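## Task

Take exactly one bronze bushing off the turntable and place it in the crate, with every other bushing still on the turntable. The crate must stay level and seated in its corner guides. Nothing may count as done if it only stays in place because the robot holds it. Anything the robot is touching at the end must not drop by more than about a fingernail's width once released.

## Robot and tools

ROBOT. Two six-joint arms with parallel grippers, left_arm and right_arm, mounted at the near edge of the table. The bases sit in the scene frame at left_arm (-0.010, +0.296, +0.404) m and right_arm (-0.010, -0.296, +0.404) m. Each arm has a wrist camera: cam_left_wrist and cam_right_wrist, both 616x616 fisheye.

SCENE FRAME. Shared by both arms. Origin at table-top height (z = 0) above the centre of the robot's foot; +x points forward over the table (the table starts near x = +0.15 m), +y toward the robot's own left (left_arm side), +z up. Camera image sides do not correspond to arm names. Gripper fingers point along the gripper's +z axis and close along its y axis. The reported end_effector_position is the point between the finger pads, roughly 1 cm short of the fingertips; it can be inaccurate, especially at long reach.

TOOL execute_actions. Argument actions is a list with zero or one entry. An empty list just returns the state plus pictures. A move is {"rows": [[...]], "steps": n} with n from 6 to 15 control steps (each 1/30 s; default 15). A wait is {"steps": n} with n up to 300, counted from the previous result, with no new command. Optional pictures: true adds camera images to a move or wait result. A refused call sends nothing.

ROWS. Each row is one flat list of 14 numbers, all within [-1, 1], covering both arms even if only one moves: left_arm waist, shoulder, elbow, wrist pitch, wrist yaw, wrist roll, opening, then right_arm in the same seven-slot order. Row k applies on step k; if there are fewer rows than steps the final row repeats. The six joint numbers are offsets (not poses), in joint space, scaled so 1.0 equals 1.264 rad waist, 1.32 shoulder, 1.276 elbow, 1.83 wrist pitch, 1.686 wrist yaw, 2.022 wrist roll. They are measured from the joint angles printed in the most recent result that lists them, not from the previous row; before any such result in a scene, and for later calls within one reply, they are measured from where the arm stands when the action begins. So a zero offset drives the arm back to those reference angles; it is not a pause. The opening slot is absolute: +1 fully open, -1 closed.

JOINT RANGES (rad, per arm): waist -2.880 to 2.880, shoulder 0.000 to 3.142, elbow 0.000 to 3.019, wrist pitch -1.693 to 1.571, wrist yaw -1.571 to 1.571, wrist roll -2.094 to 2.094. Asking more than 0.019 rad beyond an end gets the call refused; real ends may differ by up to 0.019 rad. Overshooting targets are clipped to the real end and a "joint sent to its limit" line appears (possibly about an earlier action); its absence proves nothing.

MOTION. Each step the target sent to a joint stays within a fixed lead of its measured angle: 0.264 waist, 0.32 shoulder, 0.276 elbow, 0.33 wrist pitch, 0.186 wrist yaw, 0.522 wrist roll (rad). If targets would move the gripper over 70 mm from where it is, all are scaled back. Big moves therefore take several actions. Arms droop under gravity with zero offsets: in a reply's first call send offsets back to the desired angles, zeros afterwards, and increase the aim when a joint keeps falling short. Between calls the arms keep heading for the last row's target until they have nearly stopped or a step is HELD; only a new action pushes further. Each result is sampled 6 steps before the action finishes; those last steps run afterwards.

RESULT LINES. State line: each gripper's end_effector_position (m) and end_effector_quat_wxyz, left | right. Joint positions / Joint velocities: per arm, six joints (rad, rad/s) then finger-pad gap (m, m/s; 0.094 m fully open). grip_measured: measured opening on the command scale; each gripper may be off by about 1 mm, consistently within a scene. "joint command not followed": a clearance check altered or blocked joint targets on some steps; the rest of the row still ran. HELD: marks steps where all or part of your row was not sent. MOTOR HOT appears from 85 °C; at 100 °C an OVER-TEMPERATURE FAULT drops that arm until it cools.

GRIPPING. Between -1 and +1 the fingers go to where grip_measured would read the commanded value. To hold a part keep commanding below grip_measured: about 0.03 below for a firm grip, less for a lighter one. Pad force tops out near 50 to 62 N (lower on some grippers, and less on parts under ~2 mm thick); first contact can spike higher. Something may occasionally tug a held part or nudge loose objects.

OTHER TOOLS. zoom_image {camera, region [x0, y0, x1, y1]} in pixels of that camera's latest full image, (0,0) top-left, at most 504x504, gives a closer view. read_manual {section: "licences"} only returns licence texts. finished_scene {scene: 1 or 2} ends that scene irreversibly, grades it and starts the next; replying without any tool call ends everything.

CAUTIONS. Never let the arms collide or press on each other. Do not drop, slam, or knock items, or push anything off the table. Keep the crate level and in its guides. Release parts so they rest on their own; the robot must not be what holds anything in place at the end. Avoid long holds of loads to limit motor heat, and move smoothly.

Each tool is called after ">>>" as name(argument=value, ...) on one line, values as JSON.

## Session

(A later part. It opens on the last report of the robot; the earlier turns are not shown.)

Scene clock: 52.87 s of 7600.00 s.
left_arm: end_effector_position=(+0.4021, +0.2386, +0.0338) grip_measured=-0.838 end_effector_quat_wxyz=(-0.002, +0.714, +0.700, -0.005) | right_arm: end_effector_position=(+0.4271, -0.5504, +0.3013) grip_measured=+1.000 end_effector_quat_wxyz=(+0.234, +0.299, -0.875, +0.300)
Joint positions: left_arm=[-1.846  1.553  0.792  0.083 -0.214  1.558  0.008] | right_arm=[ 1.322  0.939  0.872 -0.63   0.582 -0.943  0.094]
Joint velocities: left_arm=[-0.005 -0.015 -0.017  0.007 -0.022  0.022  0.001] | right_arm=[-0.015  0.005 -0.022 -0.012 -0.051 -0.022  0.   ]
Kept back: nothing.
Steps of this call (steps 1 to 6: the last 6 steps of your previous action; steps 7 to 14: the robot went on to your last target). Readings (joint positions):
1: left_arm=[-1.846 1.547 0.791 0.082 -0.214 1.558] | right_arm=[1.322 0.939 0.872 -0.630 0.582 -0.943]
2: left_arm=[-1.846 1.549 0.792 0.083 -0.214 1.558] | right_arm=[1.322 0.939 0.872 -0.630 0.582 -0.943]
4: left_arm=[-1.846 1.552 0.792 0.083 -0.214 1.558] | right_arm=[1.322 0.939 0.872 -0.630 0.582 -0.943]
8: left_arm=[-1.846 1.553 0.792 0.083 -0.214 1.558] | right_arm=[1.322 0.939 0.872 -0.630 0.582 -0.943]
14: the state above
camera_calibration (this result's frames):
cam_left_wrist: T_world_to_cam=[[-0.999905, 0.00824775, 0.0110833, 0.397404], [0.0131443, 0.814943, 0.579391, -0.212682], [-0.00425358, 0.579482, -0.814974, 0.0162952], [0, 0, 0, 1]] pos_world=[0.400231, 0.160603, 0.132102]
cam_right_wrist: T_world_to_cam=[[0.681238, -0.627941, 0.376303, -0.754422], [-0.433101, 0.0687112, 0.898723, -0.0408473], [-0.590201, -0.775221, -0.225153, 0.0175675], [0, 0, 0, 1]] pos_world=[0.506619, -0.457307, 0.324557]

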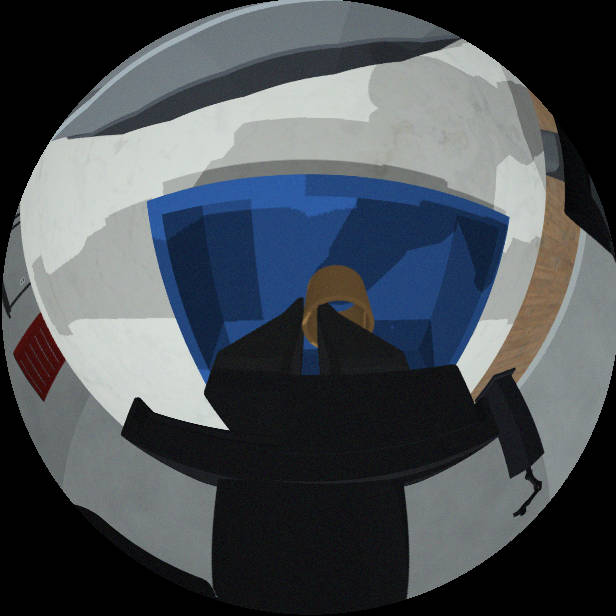

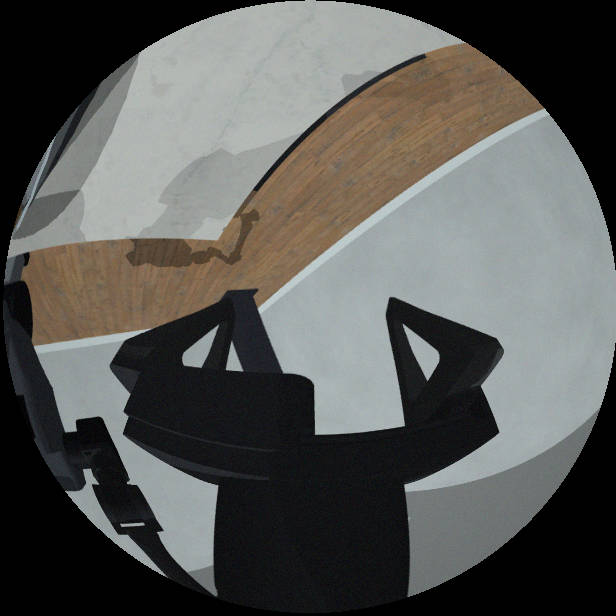

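>>> execute_actions(actions=[{"rows":[[0,0.017,0,0.004,0,0,-0.88,0,0,0,0,0,0,1],[0,0.021,0,0.006,0,0,-0.88,0,0,0,0,0,0,1],[0,0.025,0,0.007,0,0,-0.88,0,0,0,0,0,0,1]],"steps":10}])

>>> execute_actions(actions=[{"steps":14}], pictures=true)

>>> zoom_image(camera="cam_left_wrist", region=[240,200,440,360])

Scene clock: 53.27 s of 7600.00 s.
left_arm: end_effector_position=(+0.4016, +0.2386, +0.0335) grip_measured=-0.838 end_effector_quat_wxyz=(-0.003, +0.714, +0.700, -0.006) | right_arm: end_effector_position=(+0.4271, -0.5504, +0.3013) grip_measured=+1.000 end_effector_quat_wxyz=(+0.234, +0.299, -0.875, +0.300)
Joint positions: left_arm=[-1.846  1.555  0.792  0.083 -0.214  1.558  0.008] | right_arm=[ 1.322  0.939  0.872 -0.63   0.582 -0.943  0.094]
Joint velocities: left_arm=[ 0.005  0.034 -0.027 -0.012  0.022 -0.051 -0.001] | right_arm=[-0.015 -0.005 -0.022  0.002 -0.066  0.022  0.   ]
Steps of this call (steps 1 to 8: the robot went on to your last target; steps 9 to 12: the first 4 steps of this action). Readings (joint positions):
9: left_arm=[-1.846 1.553 0.792 0.083 -0.214 1.558] | right_arm=[1.322 0.939 0.872 -0.630 0.582 -0.943]
10: left_arm=[-1.846 1.553 0.792 0.083 -0.214 1.558] | right_arm=[1.322 0.939 0.872 -0.630 0.582 -0.943]
12: the state above

Scene clock: 53.73 s of 7600.00 s.
left_arm: end_effector_position=(+0.3990, +0.2383, +0.0317) grip_measured=-0.838 end_effector_quat_wxyz=(-0.005, +0.715, +0.700, -0.008) | right_arm: end_effector_position=(+0.4271, -0.5504, +0.3013) grip_measured=+1.000 end_effector_quat_wxyz=(+0.234, +0.299, -0.875, +0.300)
Joint positions: left_arm=[-1.846  1.561  0.792  0.083 -0.214  1.558  0.008] | right_arm=[ 1.322  0.939  0.872 -0.63   0.582 -0.943  0.094]
Joint velocities: left_arm=[-0.005 -0.015  0.022 -0.012  0.051  0.066  0.001] | right_arm=[-0.005 -0.005 -0.012 -0.017 -0.051 -0.051  0.   ]
Kept back: nothing.
Steps of this call (steps 1 to 6: the last 6 steps of your previous action; steps 7 to 14: the robot went on to your last target). Readings (joint positions):
1: left_arm=[-1.846 1.555 0.792 0.083 -0.214 1.558] | right_arm=[1.322 0.939 0.872 -0.630 0.582 -0.943]
2: left_arm=[-1.846 1.557 0.792 0.083 -0.214 1.558] | right_arm=[1.322 0.939 0.872 -0.630 0.582 -0.943]
4: left_arm=[-1.846 1.559 0.792 0.083 -0.214 1.558] | right_arm=[1.322 0.939 0.872 -0.630 0.582 -0.943]
8: left_arm=[-1.846 1.561 0.792 0.083 -0.214 1.558] | right_arm=[1.322 0.939 0.872 -0.630 0.582 -0.943]
14: the state above
camera_calibration (this result's frames):
cam_left_wrist: T_world_to_cam=[[-0.999787, 0.00981624, 0.0181565, 0.393611], [0.018523, 0.814796, 0.579451, -0.213237], [-0.00910584, 0.579664, -0.814804, 0.0166767], [0, 0, 0, 1]] pos_world=[0.397629, 0.160214, 0.130002]
cam_right_wrist: T_world_to_cam=[[0.681238, -0.627941, 0.376303, -0.754422], [-0.433101, 0.0687112, 0.898723, -0.0408473], [-0.590201, -0.775221, -0.225153, 0.0175675], [0, 0, 0, 1]] pos_world=[0.506619, -0.457307, 0.324557]

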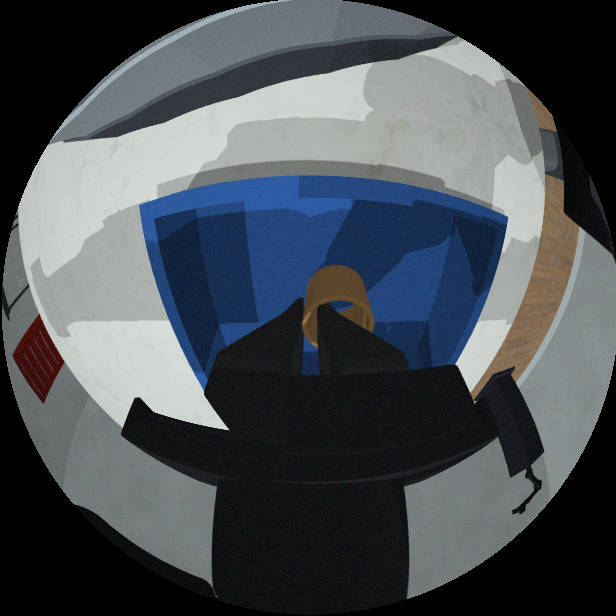

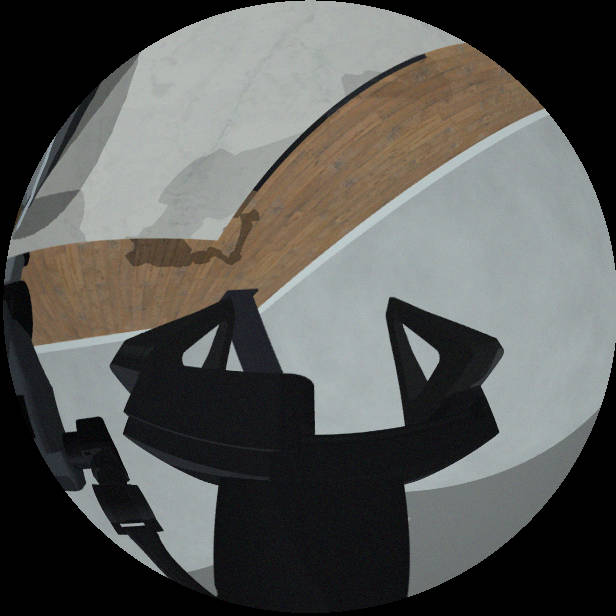

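Region (240, 200, 440, 360) of cam_left_wrist's 616x616 image, scaled by 2.520, with more detail than that image has; it fills the top 403 rows of this view, and the rest is white.

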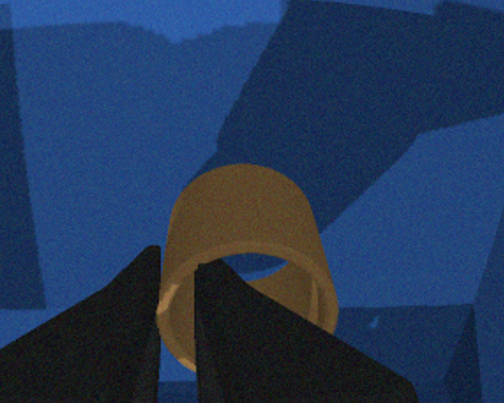

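>>> execute_actions(actions=[{"rows":[[0,0,0,0,0,0,-0.8,0,0,0,0,0,0,1],[0,0,0,0,0,0,-0.72,0,0,0,0,0,0,1],[0,0,0,0,0,0,-0.6,0,0,0,0,0,0,1],[0,0,0,0,0,0,-0.5,0,0,0,0,0,0,1]],"steps":10}])

>>> execute_actions(actions=[{"rows":[[0,-0.02,0,-0.003,0,0,-0.5,0,0,0,0,0,0,1],[-0.002,-0.032,-0.004,-0.007,0,0,-0.5,0,0,0,0,0,0,1],[-0.004,-0.044,-0.01,-0.012,-0.002,0,-0.5,0,0,0,0,0,0,1],[-0.007,-0.057,-0.017,-0.017,-0.003,0,-0.5,0,0,0,0,0,0,1],[-0.01,-0.07,-0.024,-0.022,-0.004,0,-0.5,0,0,0,0,0,0,1],[-0.013,-0.083,-0.032,-0.028,-0.006,0,-0.5,0,0,0,0,0,0,1],[-0.016,-0.097,-0.04,-0.034,-0.008,0,-0.5,0,0,0,0,0,0,1],[-0.02,-0.112,-0.048,-0.041,-0.01,0,-0.5,0,0,0,0,0,0,1],[-0.024,-0.128,-0.056,-0.048,-0.012,0,-0.5,0,0,0,0,0,0,1],[-0.028,-0.146,-0.064,-0.056,-0.014,0,-0.5,0,0,0,0,0,0,1],[-0.032,-0.166,-0.072,-0.066,-0.016,0,-0.5,0,0,0,0,0,0,1],[-0.036,-0.188,-0.08,-0.077,-0.018,0,-0.5,0,0,0,0,0,0,1],[-0.04,-0.21,-0.088,-0.089,-0.021,0,-0.5,0,0,0,0,0,0,1],[-0.044,-0.232,-0.096,-0.101,-0.023,0,-0.5,0,0,0,0,0,0,1],[-0.047,-0.25,-0.104,-0.113,-0.025,0,-0.5,0,0,0,0,0,0,1]],"steps":15}])

>>> execute_actions(actions=[{"steps":20}], pictures=true)

Scene clock: 56.17 s of 7600.00 s.
left_arm: end_effector_position=(+0.3990, +0.2383, +0.0317) grip_measured=-0.550 end_effector_quat_wxyz=(-0.005, +0.715, +0.700, -0.008) | right_arm: end_effector_position=(+0.4271, -0.5504, +0.3013) grip_measured=+1.000 end_effector_quat_wxyz=(+0.234, +0.299, -0.875, +0.300)
Joint positions: left_arm=[-1.846  1.561  0.792  0.083 -0.214  1.558  0.021] | right_arm=[ 1.322  0.939  0.872 -0.63   0.582 -0.943  0.094]
Joint velocities: left_arm=[-0.005  0.005 -0.027 -0.017 -0.066 -0.022  0.095] | right_arm=[ 0.024 -0.005 -0.012 -0.002 -0.022 -0.154  0.   ]
Steps of this call (steps 1 to 15: the robot went on to your last target; steps 16 to 69: nothing new was sent; steps 70 to 73: the first 4 steps of this action). Readings (joint positions):
70: left_arm=[-1.846 1.561 0.792 0.083 -0.214 1.558] | right_arm=[1.322 0.939 0.872 -0.630 0.582 -0.943]
71: left_arm=[-1.846 1.561 0.792 0.083 -0.214 1.558] | right_arm=[1.322 0.939 0.872 -0.630 0.582 -0.943]
73: the state above

Scene clock: 56.67 s of 7600.00 s.
left_arm: end_effector_position=(+0.4092, +0.2447, +0.0679) grip_measured=-0.503 end_effector_quat_wxyz=(+0.000, +0.714, +0.700, +0.004) | right_arm: end_effector_position=(+0.4271, -0.5504, +0.3013) grip_measured=+1.000 end_effector_quat_wxyz=(+0.234, +0.299, -0.875, +0.300)
Joint positions: left_arm=[-1.854  1.443  0.748  0.032 -0.229  1.558  0.023] | right_arm=[ 1.322  0.939  0.872 -0.63   0.582 -0.943  0.094]
Joint velocities: left_arm=[-0.112 -0.718 -0.3   -0.325 -0.081 -0.007 -0.   ] | right_arm=[-0.015 -0.005  0.007 -0.012 -0.051 -0.022  0.   ]
Steps of this call (steps 1 to 6: the last 6 steps of your previous action; steps 7 to 15: the first 9 steps of this action, its rows measured from where the robot was after step 6). Readings (joint positions):
6: left_arm=[-1.846 1.561 0.792 0.083 -0.214 1.558] | right_arm=[1.322 0.939 0.872 -0.630 0.582 -0.943]
7: left_arm=[-1.846 1.560 0.792 0.083 -0.214 1.558] | right_arm=[1.322 0.939 0.872 -0.630 0.582 -0.943]
8: left_arm=[-1.846 1.557 0.791 0.083 -0.214 1.558] | right_arm=[1.322 0.939 0.872 -0.630 0.582 -0.943]
10: left_arm=[-1.846 1.542 0.787 0.076 -0.215 1.558] | right_arm=[1.322 0.939 0.872 -0.630 0.582 -0.943]
14: left_arm=[-1.851 1.467 0.758 0.043 -0.226 1.558] | right_arm=[1.322 0.939 0.872 -0.630 0.582 -0.943]
15: the state above

Scene clock: 57.33 s of 7600.00 s.
left_arm: end_effector_position=(+0.4075, +0.2417, +0.1385) grip_measured=-0.503 end_effector_quat_wxyz=(+0.009, +0.724, +0.690, +0.003) | right_arm: end_effector_position=(+0.4271, -0.5504, +0.3013) grip_measured=+1.000 end_effector_quat_wxyz=(+0.234, +0.299, -0.875, +0.300)
Joint positions: left_arm=[-1.902  1.213  0.664 -0.11  -0.254  1.558  0.023] | right_arm=[ 1.322  0.939  0.872 -0.63   0.582 -0.943  0.094]
Joint velocities: left_arm=[ 0.005 -0.024  0.012  0.002 -0.066 -0.007  0.   ] | right_arm=[-0.024 -0.015  0.002 -0.002 -0.022 -0.066  0.   ]
Kept back: nothing.
Steps of this call (steps 1 to 6: the last 6 steps of your previous action; steps 7 to 20: the robot went on to your last target). Readings (joint positions):
1: left_arm=[-1.858 1.419 0.738 0.020 -0.233 1.558] | right_arm=[1.322 0.939 0.872 -0.630 0.582 -0.943]
2: left_arm=[-1.864 1.394 0.727 0.006 -0.236 1.558] | right_arm=[1.322 0.939 0.872 -0.630 0.582 -0.943]
4: left_arm=[-1.876 1.341 0.706 -0.028 -0.243 1.558] | right_arm=[1.322 0.939 0.872 -0.630 0.582 -0.943]
8: left_arm=[-1.899 1.237 0.669 -0.097 -0.252 1.558] | right_arm=[1.322 0.939 0.872 -0.630 0.582 -0.943]
20: the state above
camera_calibration (this result's frames):
cam_left_wrist: T_world_to_cam=[[-0.999178, 0.0369507, -0.0166652, 0.398174], [0.0206313, 0.817484, 0.575582, -0.27906], [0.0348917, 0.574765, -0.817574, 0.0853853], [0, 0, 0, 1]] pos_world=[0.400625, 0.164338, 0.237066]
cam_right_wrist: T_world_to_cam=[[0.681238, -0.627941, 0.376303, -0.754422], [-0.433101, 0.0687112, 0.898723, -0.0408473], [-0.590201, -0.775221, -0.225153, 0.0175675], [0, 0, 0, 1]] pos_world=[0.506619, -0.457307, 0.324557]

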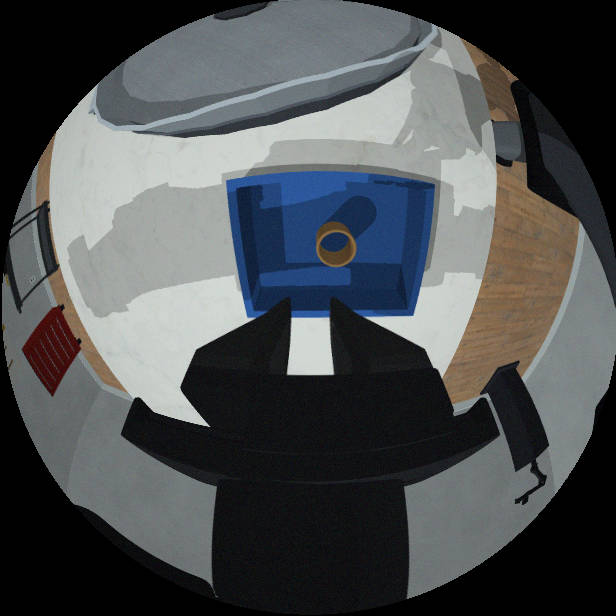

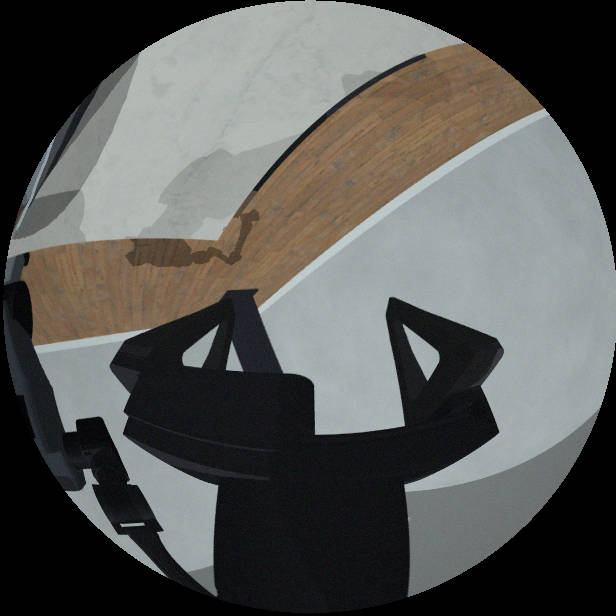

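>>> finished_scene(scene=2)

The scene is finished: the task was done.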